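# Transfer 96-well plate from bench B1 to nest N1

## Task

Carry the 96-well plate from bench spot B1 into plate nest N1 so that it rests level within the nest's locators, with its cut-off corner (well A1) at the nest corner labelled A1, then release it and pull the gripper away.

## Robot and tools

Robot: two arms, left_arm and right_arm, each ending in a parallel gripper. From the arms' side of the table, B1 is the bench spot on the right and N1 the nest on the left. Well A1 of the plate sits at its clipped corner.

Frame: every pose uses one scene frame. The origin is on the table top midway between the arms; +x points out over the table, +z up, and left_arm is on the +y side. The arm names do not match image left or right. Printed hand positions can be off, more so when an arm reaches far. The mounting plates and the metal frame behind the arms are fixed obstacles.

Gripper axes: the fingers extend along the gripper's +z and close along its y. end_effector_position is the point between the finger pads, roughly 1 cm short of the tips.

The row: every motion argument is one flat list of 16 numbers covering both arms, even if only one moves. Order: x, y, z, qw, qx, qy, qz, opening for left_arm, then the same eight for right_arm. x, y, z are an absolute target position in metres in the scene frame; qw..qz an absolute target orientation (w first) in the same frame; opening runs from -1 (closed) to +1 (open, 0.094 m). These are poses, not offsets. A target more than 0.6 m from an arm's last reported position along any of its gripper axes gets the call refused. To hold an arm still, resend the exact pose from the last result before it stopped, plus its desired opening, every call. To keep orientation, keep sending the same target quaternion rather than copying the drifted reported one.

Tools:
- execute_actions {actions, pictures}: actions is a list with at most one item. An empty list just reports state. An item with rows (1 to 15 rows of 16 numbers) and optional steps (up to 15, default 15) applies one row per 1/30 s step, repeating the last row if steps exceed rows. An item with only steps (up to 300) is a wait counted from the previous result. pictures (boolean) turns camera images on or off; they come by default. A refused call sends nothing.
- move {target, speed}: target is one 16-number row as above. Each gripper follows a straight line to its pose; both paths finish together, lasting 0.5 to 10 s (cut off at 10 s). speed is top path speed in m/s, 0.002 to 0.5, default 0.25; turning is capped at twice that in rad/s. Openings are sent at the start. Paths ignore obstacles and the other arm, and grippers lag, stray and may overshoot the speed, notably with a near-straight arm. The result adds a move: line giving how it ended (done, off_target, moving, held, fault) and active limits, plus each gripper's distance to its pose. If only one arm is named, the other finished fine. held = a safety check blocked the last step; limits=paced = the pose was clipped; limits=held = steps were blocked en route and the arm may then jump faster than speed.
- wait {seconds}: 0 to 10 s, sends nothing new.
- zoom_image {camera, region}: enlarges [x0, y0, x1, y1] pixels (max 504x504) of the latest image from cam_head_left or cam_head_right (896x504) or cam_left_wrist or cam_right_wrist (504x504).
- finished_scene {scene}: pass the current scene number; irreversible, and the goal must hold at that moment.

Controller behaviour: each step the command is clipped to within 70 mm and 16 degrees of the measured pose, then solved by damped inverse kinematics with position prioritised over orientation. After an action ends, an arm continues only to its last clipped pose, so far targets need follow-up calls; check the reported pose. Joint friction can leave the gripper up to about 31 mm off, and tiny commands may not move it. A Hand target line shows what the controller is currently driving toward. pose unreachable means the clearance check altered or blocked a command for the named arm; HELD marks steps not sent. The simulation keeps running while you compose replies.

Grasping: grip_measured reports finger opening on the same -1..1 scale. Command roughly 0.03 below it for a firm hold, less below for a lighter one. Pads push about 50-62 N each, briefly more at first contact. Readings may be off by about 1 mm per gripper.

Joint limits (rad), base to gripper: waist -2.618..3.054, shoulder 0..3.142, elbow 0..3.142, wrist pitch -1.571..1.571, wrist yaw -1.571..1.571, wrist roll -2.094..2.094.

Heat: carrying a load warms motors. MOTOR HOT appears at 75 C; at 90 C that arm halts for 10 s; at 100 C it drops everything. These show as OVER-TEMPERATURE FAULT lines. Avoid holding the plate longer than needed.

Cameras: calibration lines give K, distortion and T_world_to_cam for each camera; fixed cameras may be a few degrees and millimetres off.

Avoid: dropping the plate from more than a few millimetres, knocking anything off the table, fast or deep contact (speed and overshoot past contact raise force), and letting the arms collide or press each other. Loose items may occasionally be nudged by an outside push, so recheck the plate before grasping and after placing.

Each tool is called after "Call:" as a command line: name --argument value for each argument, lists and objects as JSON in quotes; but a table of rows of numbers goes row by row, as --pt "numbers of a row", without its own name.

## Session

Call:
execute_actions --actions '[]'

Scene clock: 0.00 s of 13200.00 s.
left_arm: end_effector_position=(+0.0751, -0.1956, +0.2147) grip_measured=+1.000 end_effector_quat_wxyz=(+0.044, -0.139, +0.752, -0.643) | right_arm: end_effector_position=(+0.1934, -0.4173, +0.1903) grip_measured=+1.000 end_effector_quat_wxyz=(+0.007, +0.357, +0.930, +0.086)
Joint positions: left_arm=[-1.345  2.302  0.974  1.294 -0.264 -1.2    0.094] | right_arm=[-0.892  0.701  0.606 -1.124 -0.483 -0.017  0.094]
Joint velocities: left_arm=[-0.012 -0.002 -0.007 -0.051 -0.022 -0.022  0.   ] | right_arm=[-0.007  0.007  0.007 -0.037  0.051  0.007  0.   ]
Motor temperatures (°C, as the motors report them): left_arm=[20 23 22 19 21 19] | right_arm=[18 26 20 21 17 19]
Hand target (left_arm): +0.075, -0.196, +0.215; +0.044, -0.139, +0.752, -0.643
Hand target (right_arm): +0.193, -0.417, +0.190; +0.007, +0.357, +0.930, +0.086
camera_calibration (this result's frames):
cam_left_wrist: T_world_to_cam=[[0.126192, -0.162819, 0.978553, -0.258401], [-0.79512, 0.573248, 0.197918, 0.133967], [-0.593178, -0.803042, -0.0571212, 0.0171177], [0, 0, 0, 1]] pos_world=[0.149282, -0.105123, 0.227322]
cam_right_wrist: T_world_to_cam=[[-0.569657, -0.808659, -0.146836, -0.198971], [-0.581503, 0.270307, 0.767325, 0.0723533], [-0.580814, 0.522498, -0.62422, 0.541706], [0, 0, 0, 1]] pos_world=[0.243359, -0.463497, 0.253409]

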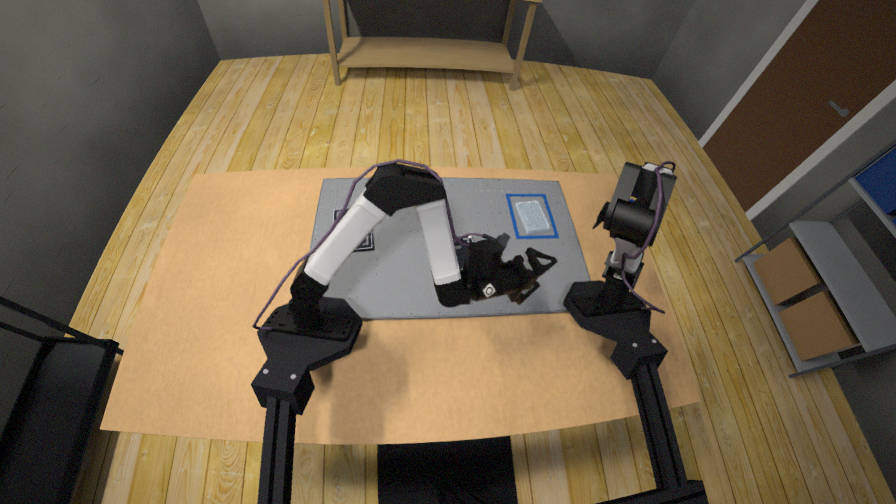

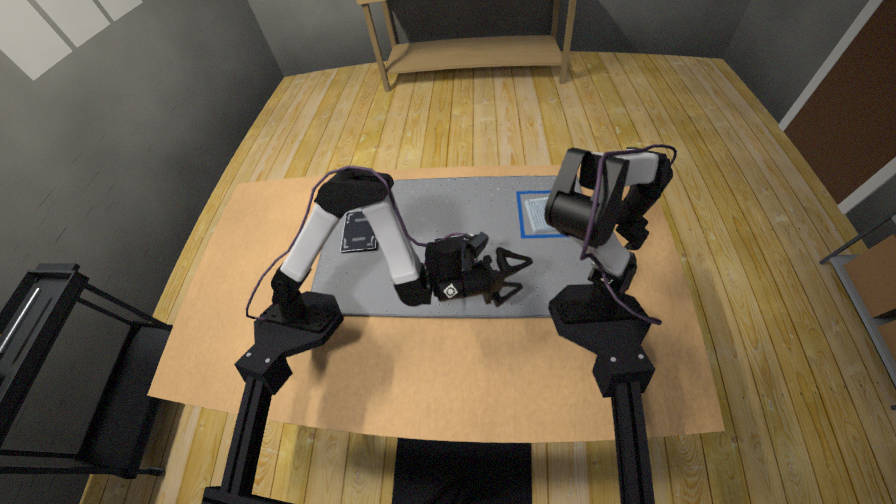

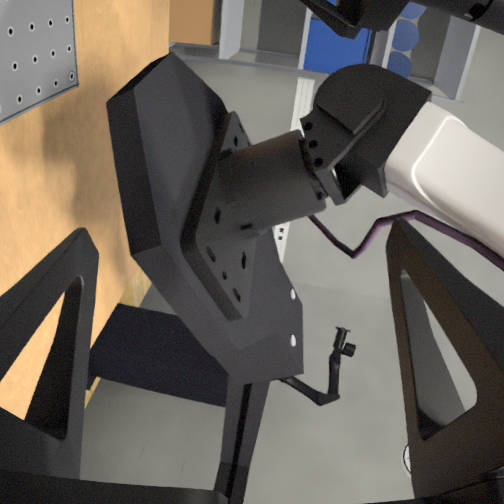

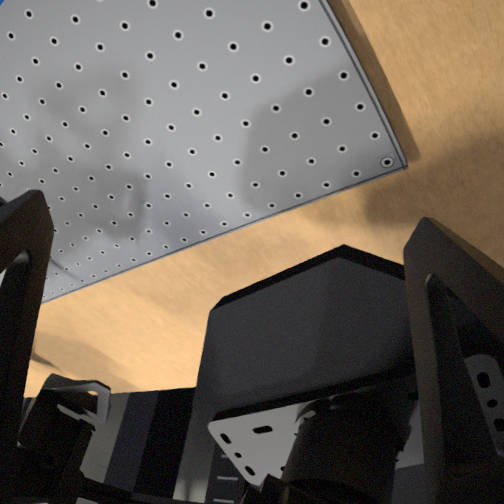

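Call:
move --target '[0.2,0.15,0.32,0,0,1,0,1, 0.1934,-0.4173,0.19,0.007,0.357,0.93,0.086,1]'

Call:
move --target '[0.25,0.42,0.25,0,0,1,0,1, 0.43,-0.27,0.17,0,0,1,0,1]'

Call:
zoom_image --camera "cam_head_left" --region '[320, 180, 570, 290]'

Scene clock: 6.33 s of 13200.00 s.
left_arm: end_effector_position=(+0.2011, +0.1493, +0.3228) grip_measured=+1.000 end_effector_quat_wxyz=(-0.001, -0.007, +1.000, -0.012) | right_arm: end_effector_position=(+0.1934, -0.4173, +0.1903) grip_measured=+1.000 end_effector_quat_wxyz=(+0.007, +0.357, +0.930, +0.086)
Joint positions: left_arm=[-1.191  1.349  1.468 -1.562 -0.493 -1.354  0.094] | right_arm=[-0.892  0.701  0.606 -1.124 -0.483 -0.017  0.094]
Joint velocities: left_arm=[ 0.002 -0.002 -0.007  0.007  0.007 -0.051  0.   ] | right_arm=[-0.007  0.017 -0.002 -0.022 -0.081  0.022  0.   ]
Motor temperatures (°C, as the motors report them): left_arm=[20 24 23 20 21 19] | right_arm=[18 26 21 21 17 19]
Hand target (left_arm): +0.204, +0.151, +0.322; +0.002, -0.011, +1.000, -0.001
Hand target (right_arm): +0.193, -0.417, +0.190; +0.007, +0.357, +0.930, +0.086
Off the commanded pose (left_arm): 0.003 m, 2 deg.
Off the commanded pose (right_arm): 0.000 m, 0 deg.
joint sent to its limit (left arm) — the command would take joint 4 (wrist pitch) past its lower limit, so that joint was sent only as far as its limit.
move: done
camera_calibration (this result's frames):
cam_left_wrist: T_world_to_cam=[[-0.0178278, -0.999834, 0.0036716, 0.144714], [-0.629037, 0.0140704, 0.777248, -0.121911], [-0.777171, 0.0115471, -0.629184, 0.475045], [0, 0, 0, 1]] pos_world=[0.295084, 0.14092, 0.393114]
cam_right_wrist: T_world_to_cam=[[-0.569657, -0.808659, -0.146836, -0.198971], [-0.581503, 0.270307, 0.767325, 0.0723533], [-0.580814, 0.522498, -0.62422, 0.541706], [0, 0, 0, 1]] pos_world=[0.243359, -0.463497, 0.253409]

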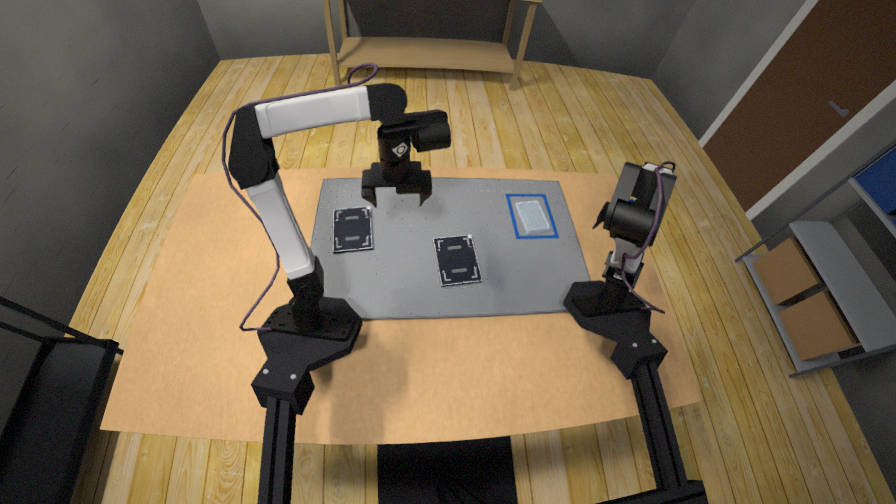

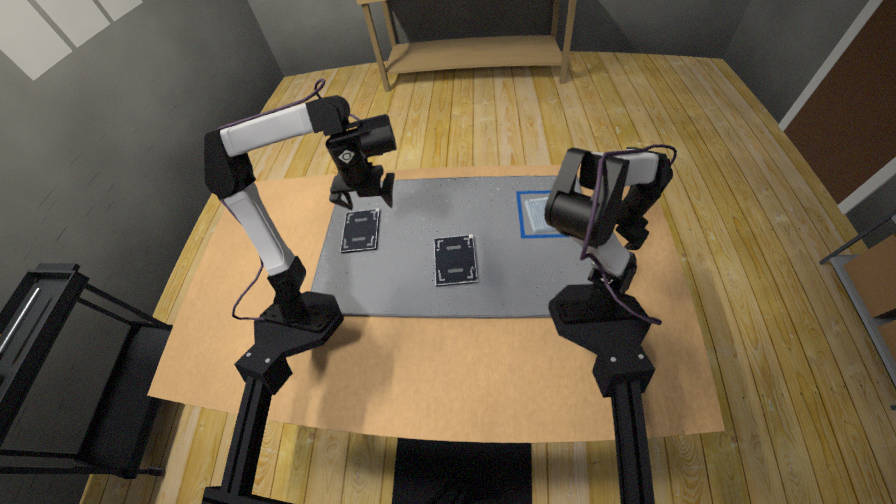

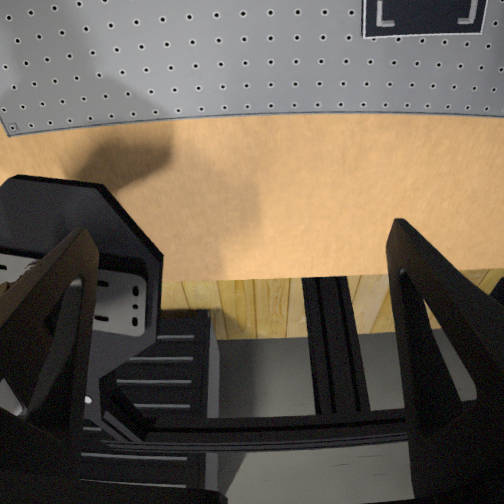

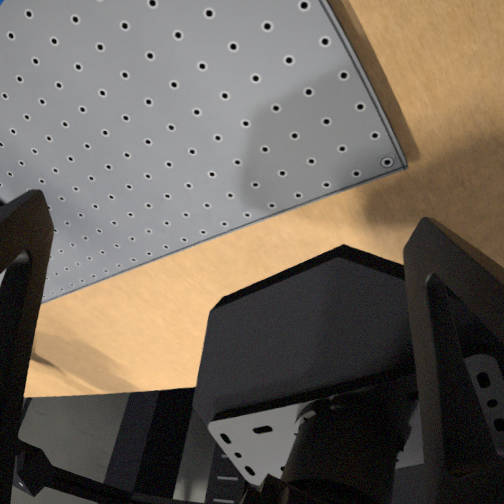

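Scene clock: 8.70 s of 13200.00 s.
left_arm: end_effector_position=(+0.2509, +0.4166, +0.2508) grip_measured=+1.000 end_effector_quat_wxyz=(+0.002, -0.005, +1.000, -0.009) | right_arm: end_effector_position=(+0.4306, -0.2748, +0.1731) grip_measured=+1.000 end_effector_quat_wxyz=(+0.010, +0.005, +1.000, -0.002)
Joint positions: left_arm=[ 0.68   0.94   1.058 -1.233  0.247  0.43   0.094] | right_arm=[ 0.252  1.588  1.496 -0.994  0.224  0.304  0.094]
Joint velocities: left_arm=[ 0.002 -0.012 -0.017 -0.007 -0.037  0.081  0.   ] | right_arm=[ 0.002 -0.007  0.007  0.051 -0.051 -0.022  0.   ]
Motor temperatures (°C, as the motors report them): left_arm=[20 24 23 20 21 19] | right_arm=[18 26 22 21 17 19]
Hand target (left_arm): +0.255, +0.419, +0.249; +0.004, -0.004, +1.000, -0.011
Hand target (right_arm): +0.430, -0.272, +0.167; +0.000, -0.005, +1.000, -0.009
Off the commanded pose (left_arm): 0.004 m, 1 deg.
Off the commanded pose (right_arm): 0.006 m, 1 deg.
move: done
camera_calibration (this result's frames):
cam_left_wrist: T_world_to_cam=[[-0.0217547, -0.99976, -0.00258384, 0.415635], [-0.633966, 0.0117965, 0.773271, -0.0351388], [-0.773055, 0.0184603, -0.63407, 0.462672], [0, 0, 0, 1]] pos_world=[0.344436, 0.407409, 0.321612]
cam_right_wrist: T_world_to_cam=[[0.110542, -0.993413, 0.0301731, -0.325463], [-0.666097, -0.0515198, 0.744084, 0.136963], [-0.737628, -0.102351, -0.667405, 0.497506], [0, 0, 0, 1]] pos_world=[0.494183, -0.265343, 0.239945]

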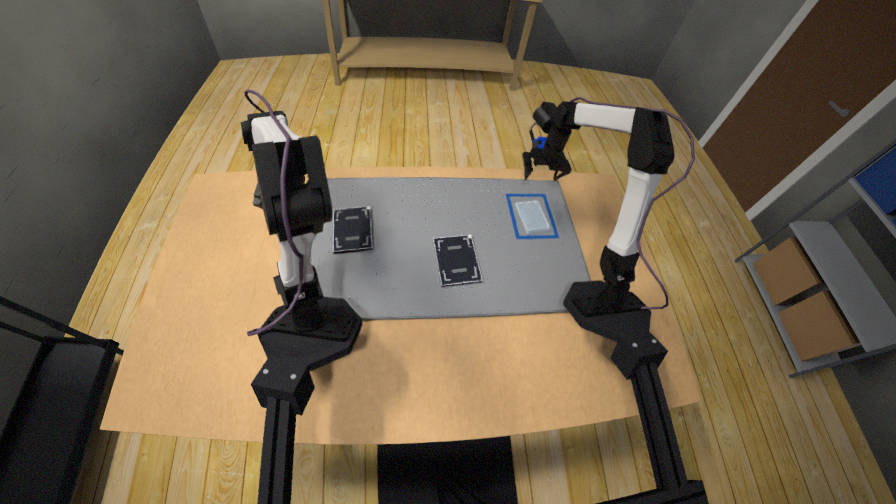

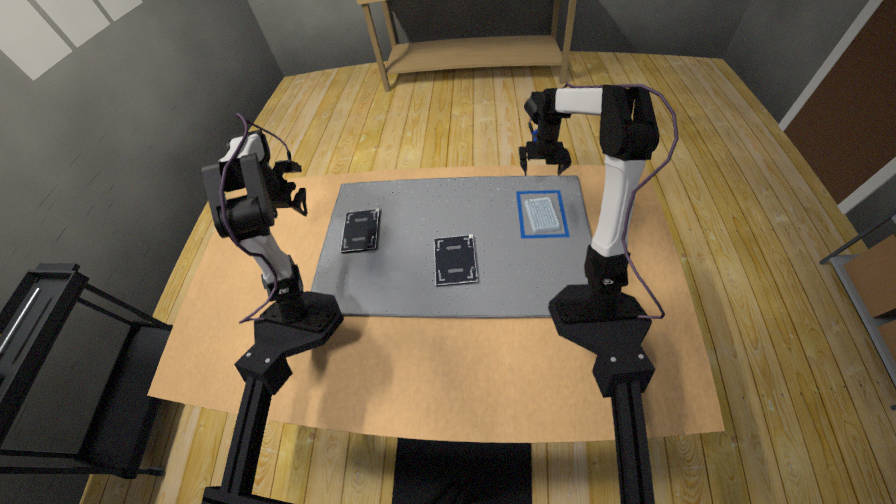

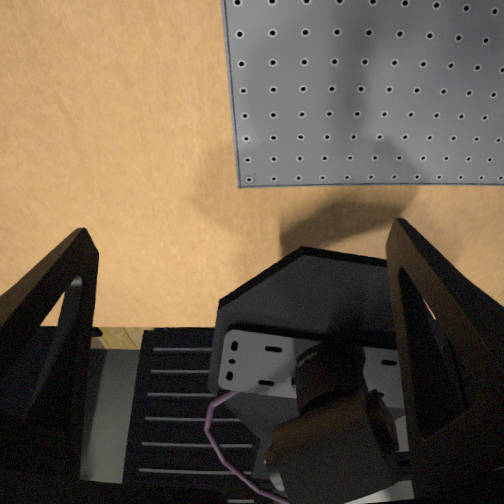

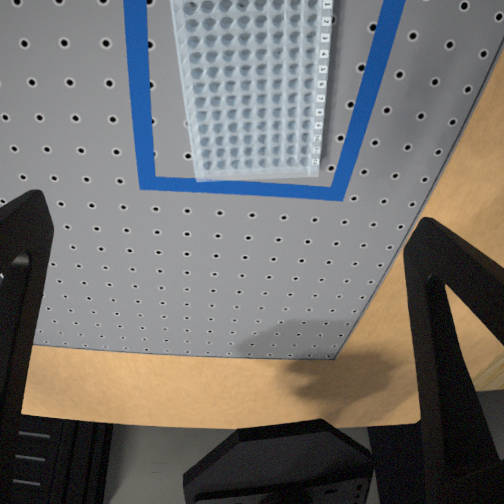

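Region (320, 180, 570, 290) of cam_head_left's 896x504 image, scaled by 2.016, with more detail than that image has; it fills the top 222 rows of this view, and the rest is white.

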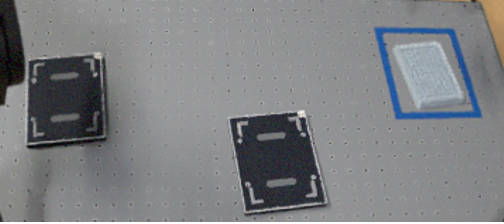

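Call:
move --target '[0.25,0.42,0.25,0,0,1,0,1, 0.378,-0.293,0.045,0,-0.044,0.999,0,1]' --speed 0.12

Scene clock: 15.07 s of 13200.00 s.
left_arm: end_effector_position=(+0.2502, +0.4181, +0.2507) grip_measured=+1.000 end_effector_quat_wxyz=(+0.000, -0.004, +1.000, -0.005) | right_arm: end_effector_position=(+0.3864, -0.2904, +0.0590) grip_measured=+1.000 end_effector_quat_wxyz=(+0.018, -0.042, +0.999, +0.002)
Joint positions: left_arm=[ 0.68   0.94   1.058 -1.233  0.238  0.432  0.094] | right_arm=[ 0.167  1.65   1.067 -0.469  0.177  0.13   0.094]
Joint velocities: left_arm=[ 0.007 -0.007 -0.022 -0.051  0.037 -0.066  0.   ] | right_arm=[-0.002  0.002  0.017  0.037 -0.037 -0.007  0.   ]
Motor temperatures (°C, as the motors report them): left_arm=[20 24 24 20 21 19] | right_arm=[18 28 23 21 17 19]
Hand target (left_arm): +0.250, +0.420, +0.250; +0.000, +0.000, +1.000, +0.000
Hand target (right_arm): +0.375, -0.294, +0.047; -0.000, -0.044, +0.999, +0.001
Off the commanded pose (left_arm): 0.002 m, 1 deg.
Off the commanded pose (right_arm): 0.017 m, 2 deg.
After step 90, 1.57 s passed at rest.
move: off_target (right_arm)
camera_calibration (this result's frames):
cam_left_wrist: T_world_to_cam=[[-0.024107, -0.999648, -0.01112, 0.419784], [-0.630818, 0.00658145, 0.775903, -0.0348494], [-0.775556, 0.0257194, -0.630754, 0.45885], [0, 0, 0, 1]] pos_world=[0.344, 0.408064, 0.321129]
cam_right_wrist: T_world_to_cam=[[0.202966, -0.978859, 0.0253086, -0.363817], [-0.669775, -0.119931, 0.732815, 0.173923], [-0.714287, -0.165688, -0.679957, 0.36051], [0, 0, 0, 1]] pos_world=[0.44784, -0.275534, 0.126885]

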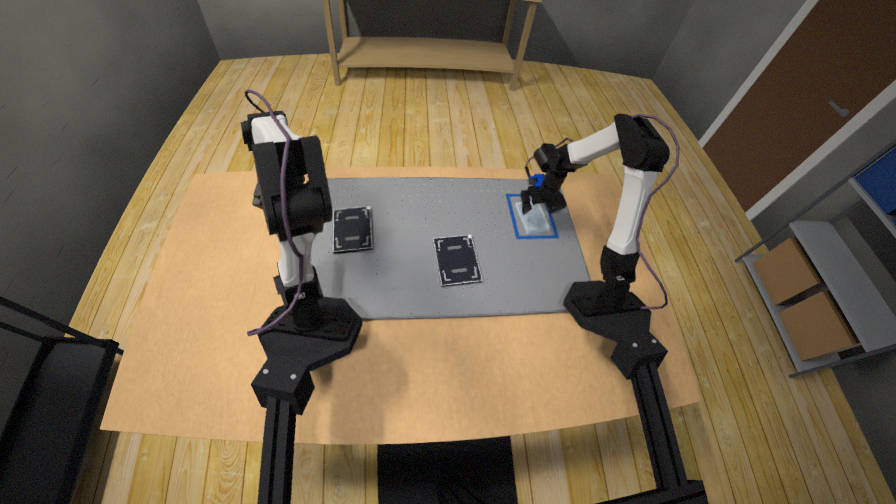

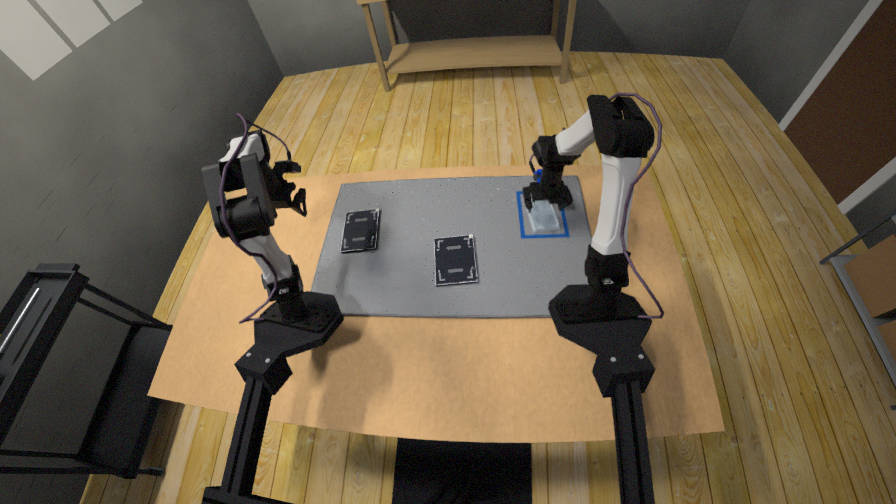

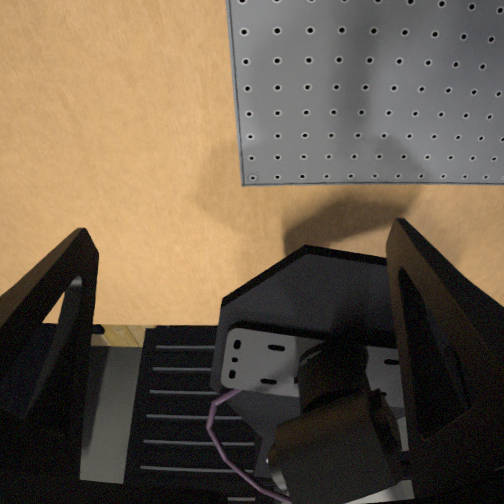

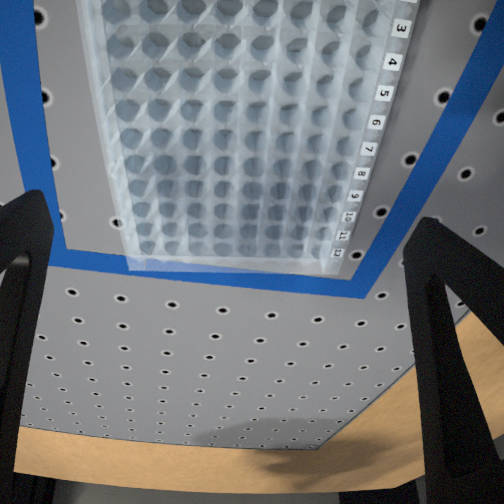

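Call:
move --target '[0.25,0.42,0.25,0,0,1,0,1, 0.384,-0.298,0.022,0,-0.044,0.999,0,1]' --speed 0.04

Scene clock: 19.03 s of 13200.00 s.
left_arm: end_effector_position=(+0.2502, +0.4181, +0.2507) grip_measured=+1.000 end_effector_quat_wxyz=(+0.000, -0.004, +1.000, -0.005) | right_arm: end_effector_position=(+0.3840, -0.2962, +0.0311) grip_measured=+1.000 end_effector_quat_wxyz=(+0.006, -0.045, +0.999, -0.001)
Joint positions: left_arm=[ 0.68   0.94   1.058 -1.233  0.238  0.432  0.094] | right_arm=[ 0.138  1.735  1.067 -0.405  0.166  0.104  0.094]
Joint velocities: left_arm=[ 0.007 -0.017 -0.002 -0.037 -0.022  0.007  0.   ] | right_arm=[-0.007  0.007  0.012  0.051  0.022  0.007  0.   ]
Motor temperatures (°C, as the motors report them): left_arm=[20 24 24 20 21 19] | right_arm=[18 29 22 21 17 19]
Hand target (left_arm): +0.250, +0.420, +0.250; +0.000, -0.000, +1.000, -0.000
Hand target (right_arm): +0.383, -0.298, +0.023; -0.000, -0.044, +0.999, +0.000
Off the commanded pose (left_arm): 0.002 m, 1 deg.
Off the commanded pose (right_arm): 0.009 m, 1 deg.
move: done
camera_calibration (this result's frames):
cam_left_wrist: T_world_to_cam=[[-0.024107, -0.999648, -0.01112, 0.419784], [-0.630818, 0.00658145, 0.775903, -0.0348494], [-0.775556, 0.0257194, -0.630754, 0.45885], [0, 0, 0, 1]] pos_world=[0.344, 0.408064, 0.321129]
cam_right_wrist: T_world_to_cam=[[0.208143, -0.977697, 0.0280066, -0.370057], [-0.652037, -0.117356, 0.74905, 0.185427], [-0.729057, -0.174171, -0.661922, 0.341476], [0, 0, 0, 1]] pos_world=[0.446885, -0.280568, 0.0975002]

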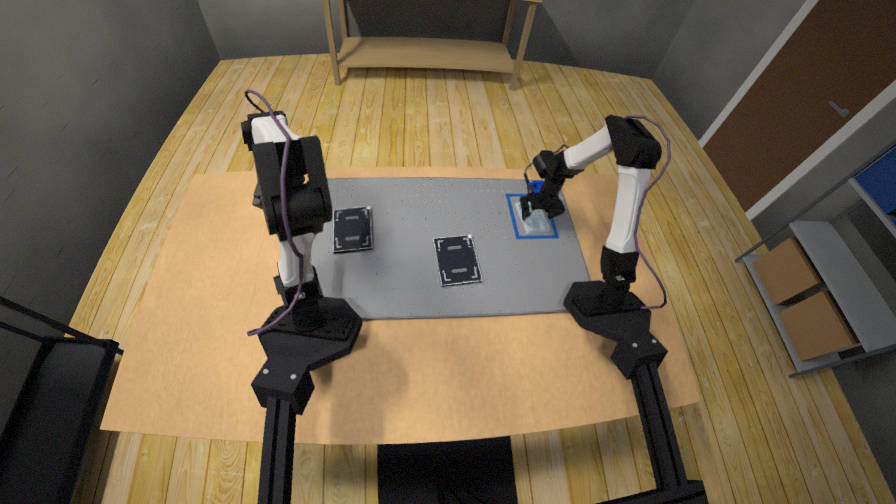

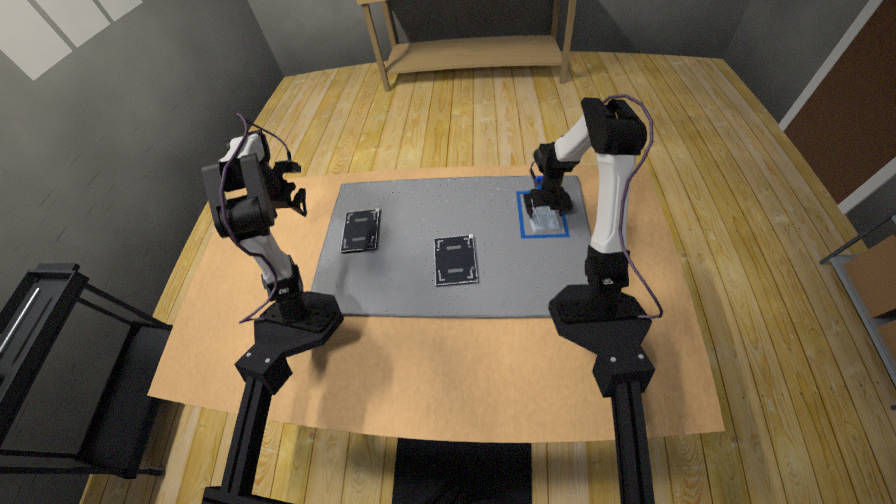

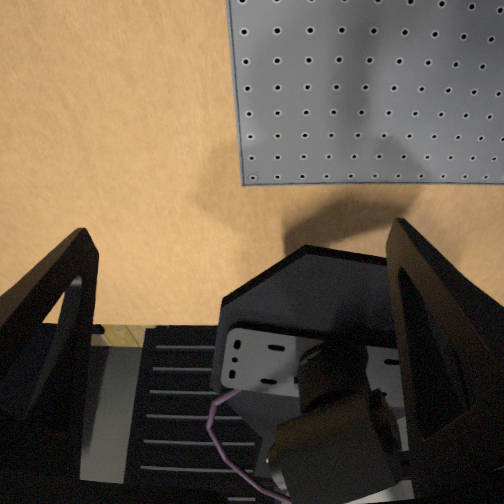

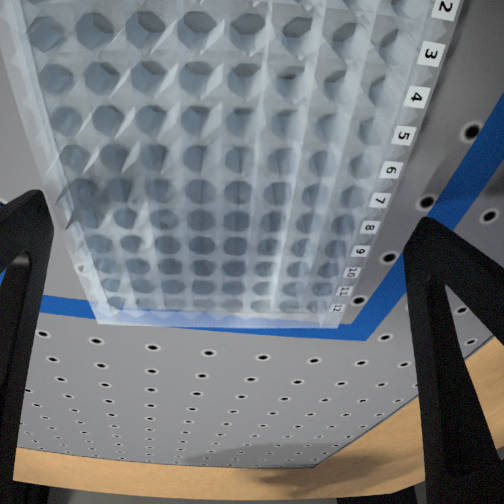

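Call:
move --target '[0.25,0.42,0.25,0,0,1,0,1, 0.386,-0.288,0.022,0,-0.044,0.999,0,1]' --speed 0.01

Scene clock: 22.57 s of 13200.00 s.
left_arm: end_effector_position=(+0.2502, +0.4181, +0.2507) grip_measured=+1.000 end_effector_quat_wxyz=(+0.000, -0.004, +1.000, -0.005) | right_arm: end_effector_position=(+0.3849, -0.2928, +0.0280) grip_measured=+1.000 end_effector_quat_wxyz=(+0.005, -0.042, +0.999, +0.000)
Joint positions: left_arm=[ 0.68   0.94   1.058 -1.233  0.238  0.432  0.094] | right_arm=[ 0.144  1.751  1.077 -0.402  0.165  0.114  0.094]
Joint velocities: left_arm=[-0.002 -0.002  0.002 -0.051 -0.022 -0.037  0.   ] | right_arm=[ 0.022 -0.012 -0.002  0.037 -0.037  0.066  0.   ]
Motor temperatures (°C, as the motors report them): left_arm=[20 24 24 19 21 19] | right_arm=[18 29 23 21 17 19]
Hand target (left_arm): +0.250, +0.420, +0.250; +0.000, -0.000, +1.000, -0.000
Hand target (right_arm): +0.386, -0.288, +0.022; +0.000, -0.044, +0.999, -0.000
Off the commanded pose (left_arm): 0.002 m, 1 deg.
Off the commanded pose (right_arm): 0.008 m, 1 deg.
move: done
camera_calibration (this result's frames):
cam_left_wrist: T_world_to_cam=[[-0.024107, -0.999648, -0.01112, 0.419784], [-0.630818, 0.00658145, 0.775903, -0.0348494], [-0.775556, 0.0257194, -0.630754, 0.45885], [0, 0, 0, 1]] pos_world=[0.344, 0.408064, 0.321129]
cam_right_wrist: T_world_to_cam=[[0.203914, -0.978688, 0.0242588, -0.36537], [-0.650179, -0.116859, 0.75074, 0.1881], [-0.731906, -0.168859, -0.660152, 0.343251], [0, 0, 0, 1]] pos_world=[0.44803, -0.277641, 0.0942464]

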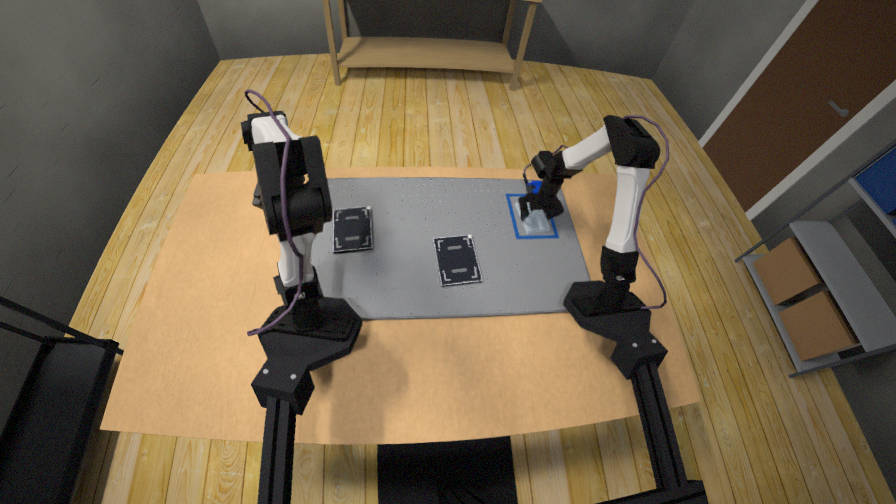

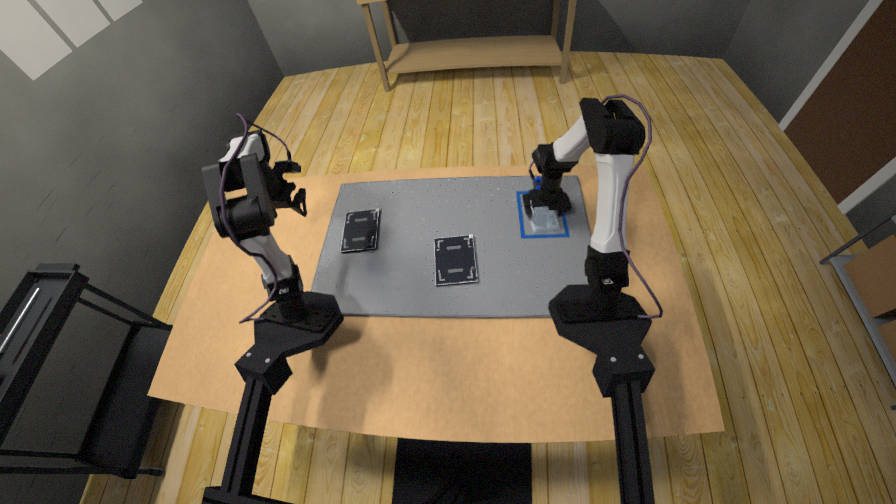

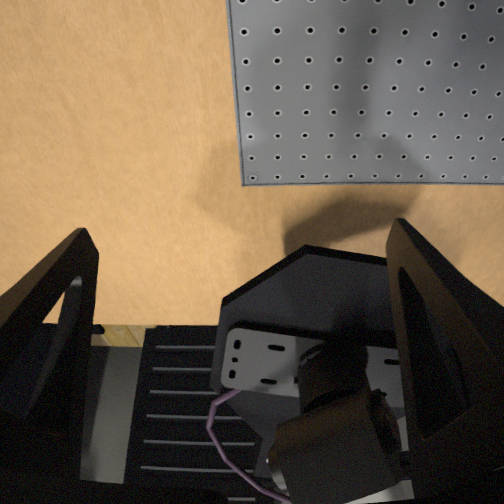

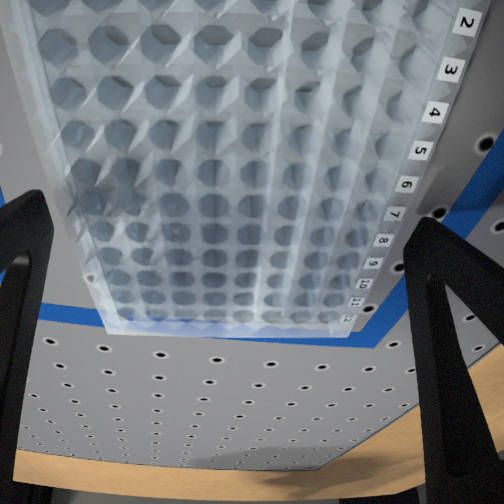

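Call:
move --target '[0.25,0.42,0.25,0,0,1,0,1, 0.386,-0.289,0.013,0,-0.044,0.999,0,1]' --speed 0.015

Call:
move --target '[0.25,0.42,0.25,0,0,1,0,1, 0.386,-0.289,0.013,0,-0.044,0.999,0,0.72]'

Call:
move --target '[0.25,0.42,0.25,0,0,1,0,1, 0.37,-0.25,0.11,0,-0.03,1,0,0.72]' --speed 0.1

Scene clock: 27.33 s of 13200.00 s.
left_arm: end_effector_position=(+0.2502, +0.4181, +0.2507) grip_measured=+1.000 end_effector_quat_wxyz=(+0.000, -0.004, +1.000, -0.005) | right_arm: end_effector_position=(+0.3825, -0.2918, +0.0196) grip_measured=+1.000 end_effector_quat_wxyz=(+0.000, -0.043, +0.999, -0.001)
Joint positions: left_arm=[ 0.68   0.94   1.058 -1.233  0.238  0.432  0.094] | right_arm=[ 0.144  1.778  1.077 -0.385  0.165  0.114  0.094]
Joint velocities: left_arm=[ 0.002 -0.017  0.007 -0.051 -0.051 -0.022  0.   ] | right_arm=[-0.017 -0.007  0.002  0.037  0.022  0.037  0.   ]
Motor temperatures (°C, as the motors report them): left_arm=[20 24 25 19 21 19] | right_arm=[18 30 23 21 17 19]
Hand target (left_arm): +0.250, +0.420, +0.250; +0.000, -0.000, +1.000, -0.000
Hand target (right_arm): +0.386, -0.289, +0.013; +0.000, -0.044, +0.999, -0.000
Off the commanded pose (left_arm): 0.002 m, 1 deg.
Off the commanded pose (right_arm): 0.008 m, 0 deg.
After step 90, 0.47 s passed at rest.
move: done
camera_calibration (this result's frames):
cam_left_wrist: T_world_to_cam=[[-0.024107, -0.999648, -0.01112, 0.419784], [-0.630818, 0.00658145, 0.775903, -0.0348494], [-0.775556, 0.0257194, -0.630754, 0.45885], [0, 0, 0, 1]] pos_world=[0.344, 0.408064, 0.321129]
cam_right_wrist: T_world_to_cam=[[0.205588, -0.978339, 0.0242046, -0.364294], [-0.643333, -0.11647, 0.756675, 0.190392], [-0.737466, -0.171135, -0.653343, 0.337411], [0, 0, 0, 1]] pos_world=[0.446209, -0.276486, 0.0851975]

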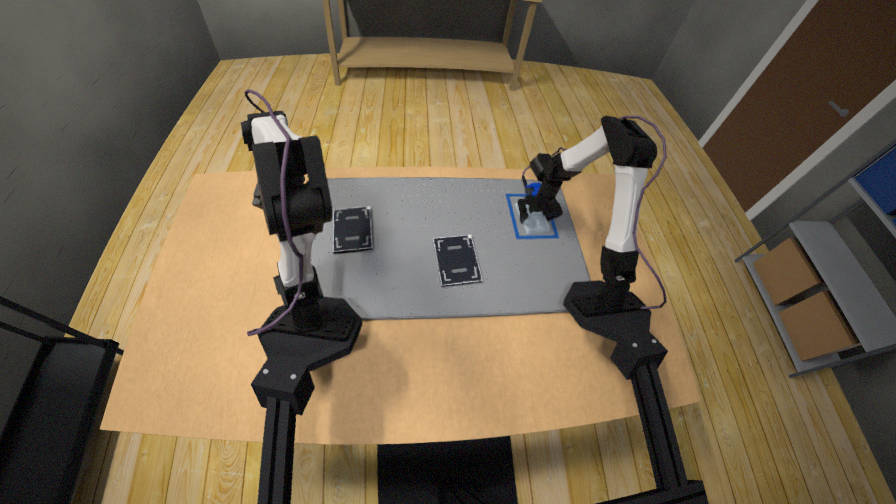

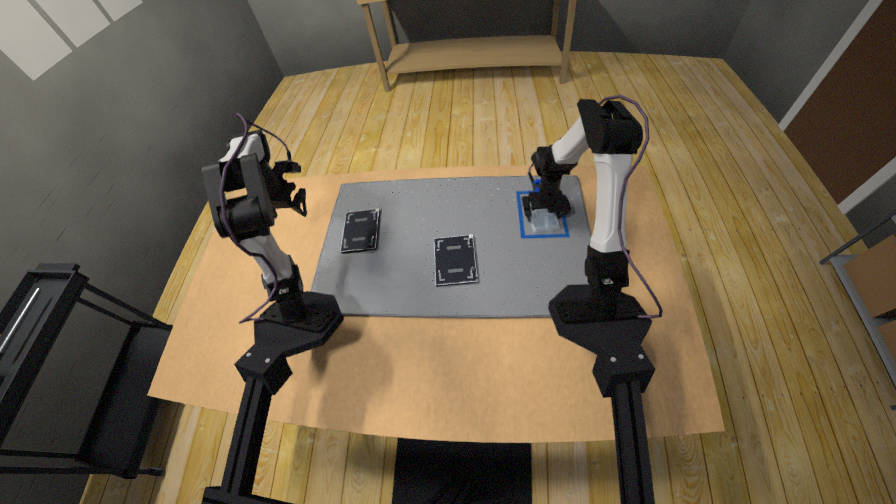

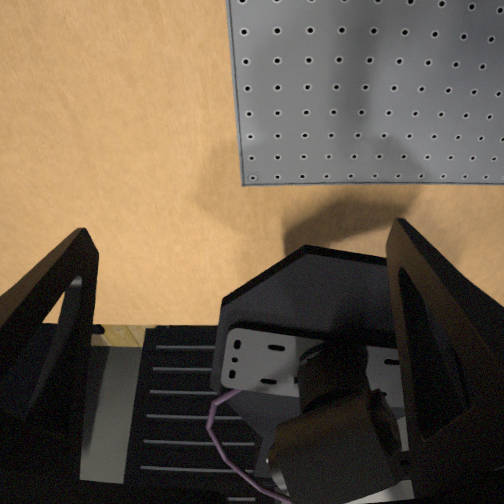

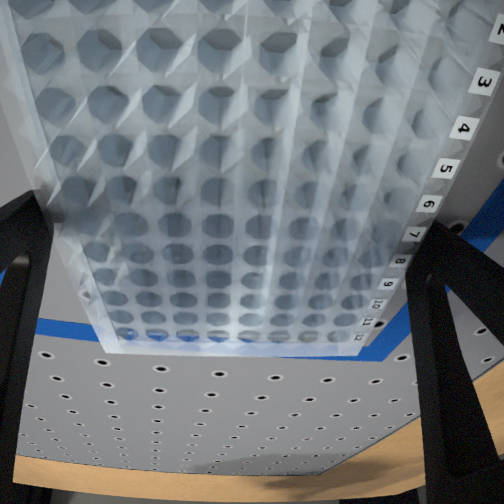

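Scene clock: 28.03 s of 13200.00 s.
left_arm: end_effector_position=(+0.2502, +0.4181, +0.2507) grip_measured=+1.000 end_effector_quat_wxyz=(+0.000, -0.004, +1.000, -0.005) | right_arm: end_effector_position=(+0.3826, -0.2918, +0.0196) grip_measured=+0.777 end_effector_quat_wxyz=(+0.001, -0.043, +0.999, -0.001)
Joint positions: left_arm=[ 0.68   0.94   1.058 -1.233  0.238  0.432  0.094] | right_arm=[ 0.144  1.778  1.077 -0.384  0.165  0.114  0.083]
Joint velocities: left_arm=[-0.007  0.012 -0.002  0.007 -0.007 -0.037  0.   ] | right_arm=[ 0.002 -0.002 -0.012  0.081 -0.066 -0.037  0.001]
Motor temperatures (°C, as the motors report them): left_arm=[20 24 25 19 21 19] | right_arm=[18 30 23 21 17 19]
Hand target (left_arm): +0.250, +0.420, +0.250; +0.000, -0.000, +1.000, -0.000
Hand target (right_arm): +0.386, -0.289, +0.013; -0.000, -0.044, +0.999, -0.000
Off the commanded pose (left_arm): 0.002 m, 1 deg.
Off the commanded pose (right_arm): 0.008 m, 0 deg.
move: done
camera_calibration (this result's frames):
cam_left_wrist: T_world_to_cam=[[-0.024107, -0.999648, -0.01112, 0.419784], [-0.630818, 0.00658145, 0.775903, -0.0348494], [-0.775556, 0.0257194, -0.630754, 0.45885], [0, 0, 0, 1]] pos_world=[0.344, 0.408064, 0.321129]
cam_right_wrist: T_world_to_cam=[[0.205519, -0.978354, 0.0242072, -0.364273], [-0.643619, -0.116486, 0.756429, 0.190562], [-0.737236, -0.17104, -0.653627, 0.337426], [0, 0, 0, 1]] pos_world=[0.446277, -0.276476, 0.0852222]

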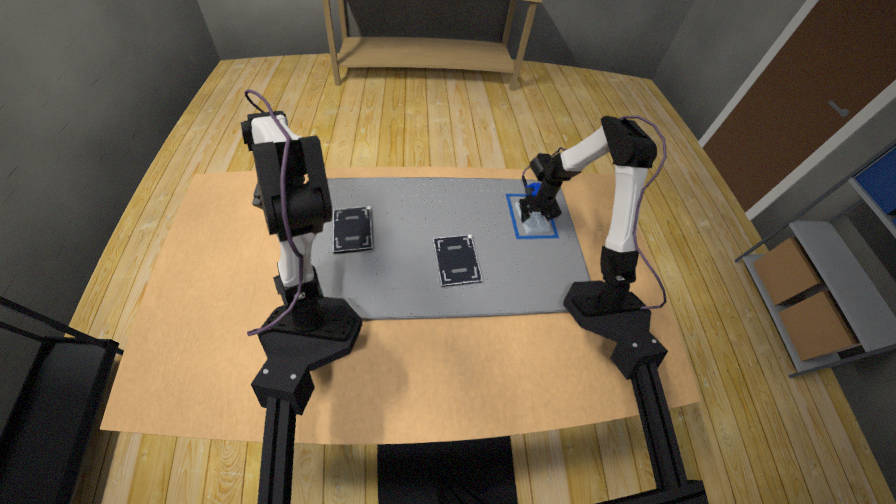

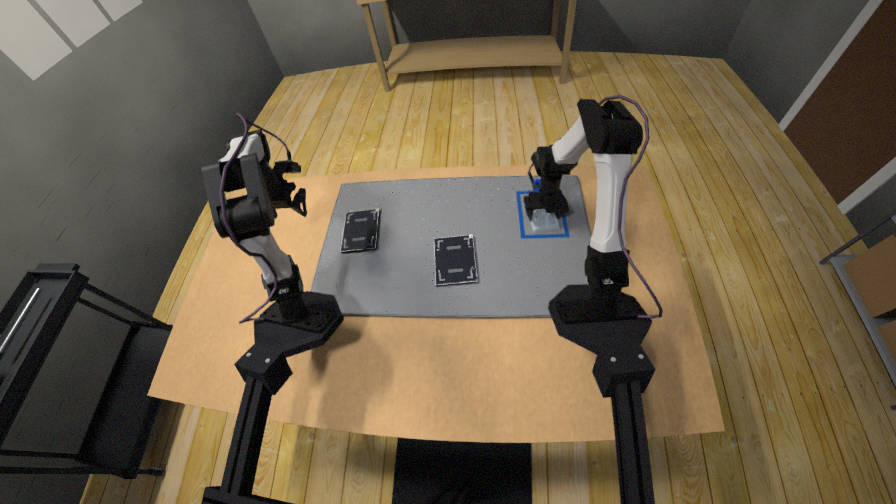

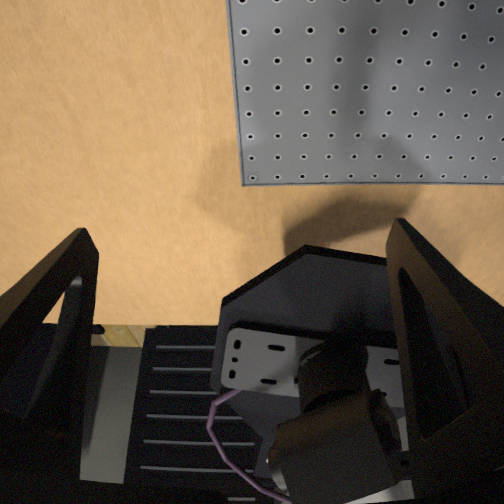

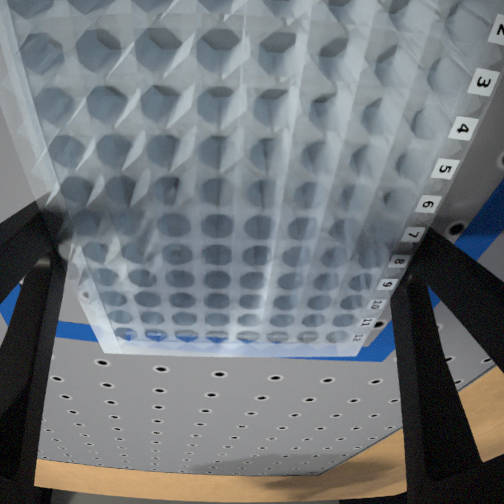

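Scene clock: 29.60 s of 13200.00 s.
left_arm: end_effector_position=(+0.2502, +0.4181, +0.2507) grip_measured=+1.000 end_effector_quat_wxyz=(+0.000, -0.004, +1.000, -0.005) | right_arm: end_effector_position=(+0.3660, -0.2512, +0.1011) grip_measured=+0.777 end_effector_quat_wxyz=(-0.008, -0.033, +0.999, -0.001)
Joint positions: left_arm=[ 0.68   0.94   1.058 -1.233  0.238  0.432  0.094] | right_arm=[ 0.329  1.585  1.132 -0.684  0.243  0.307  0.083]
Joint velocities: left_arm=[-0.022 -0.012 -0.012 -0.007  0.007 -0.007  0.   ] | right_arm=[ 0.012 -0.002 -0.002 -0.037  0.095  0.022 -0.   ]
Motor temperatures (°C, as the motors report them): left_arm=[20 24 25 19 21 19] | right_arm=[18 31 23 21 17 19]
Hand target (left_arm): +0.250, +0.420, +0.250; +0.000, -0.000, +1.000, -0.000
Hand target (right_arm): +0.372, -0.250, +0.109; +0.001, -0.031, +1.000, -0.001
Off the commanded pose (left_arm): 0.002 m, 1 deg.
Off the commanded pose (right_arm): 0.010 m, 1 deg.
move: done
camera_calibration (this result's frames):
cam_left_wrist: T_world_to_cam=[[-0.024107, -0.999648, -0.01112, 0.419784], [-0.630818, 0.00658145, 0.775903, -0.0348494], [-0.775556, 0.0257194, -0.630754, 0.45885], [0, 0, 0, 1]] pos_world=[0.344, 0.408064, 0.321129]
cam_right_wrist: T_world_to_cam=[[0.186262, -0.982257, 0.021874, -0.316762], [-0.63196, -0.10273, 0.768162, 0.120922], [-0.752285, -0.156903, -0.639881, 0.393159], [0, 0, 0, 1]] pos_world=[0.431187, -0.237031, 0.165617]

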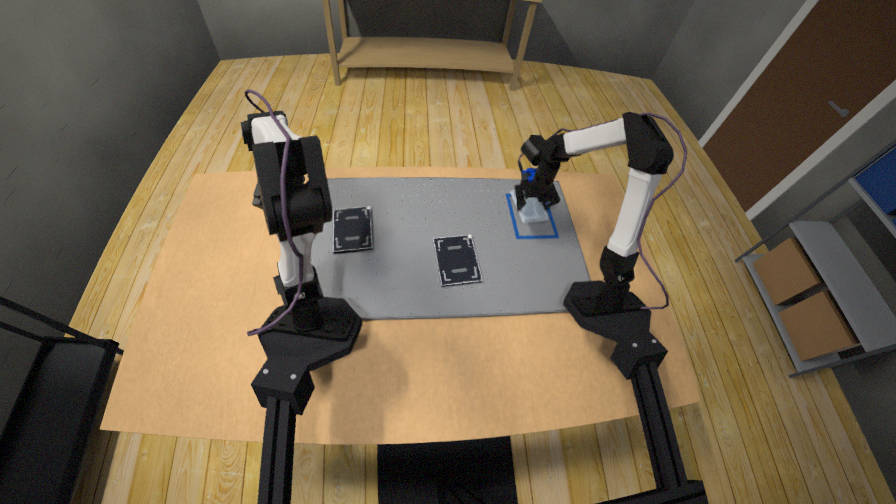

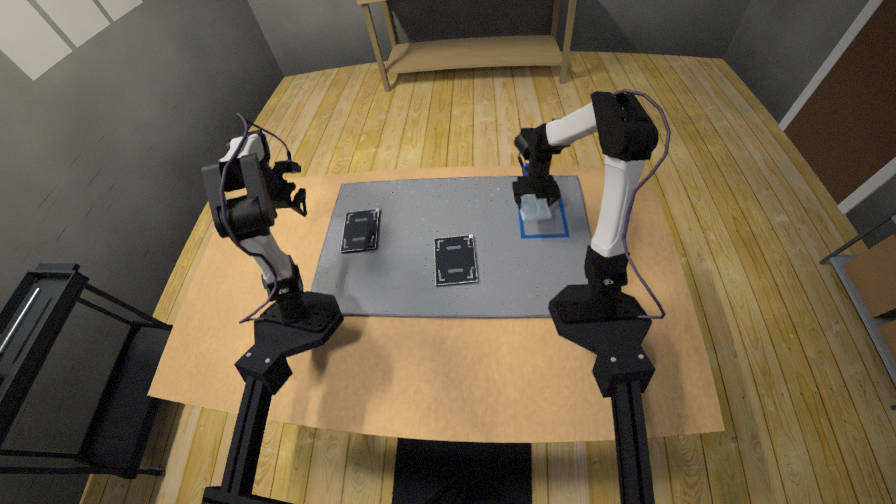

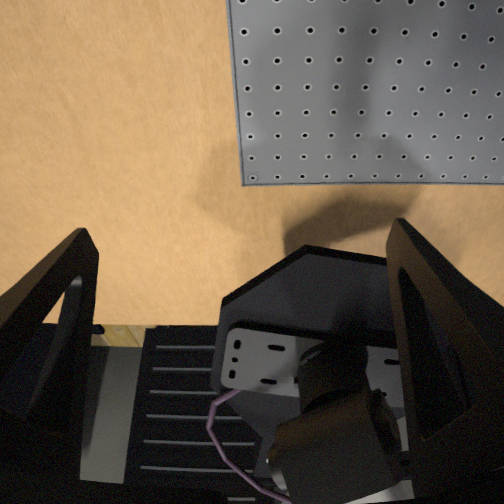

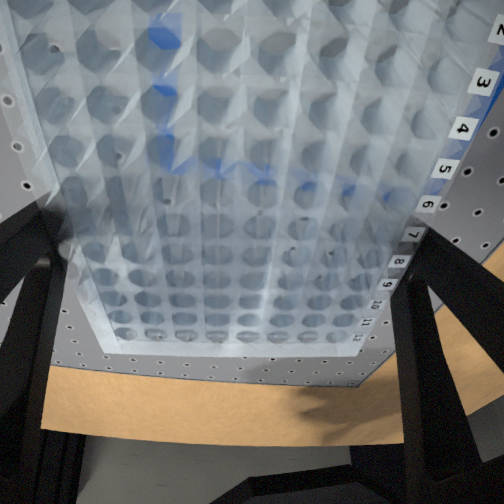

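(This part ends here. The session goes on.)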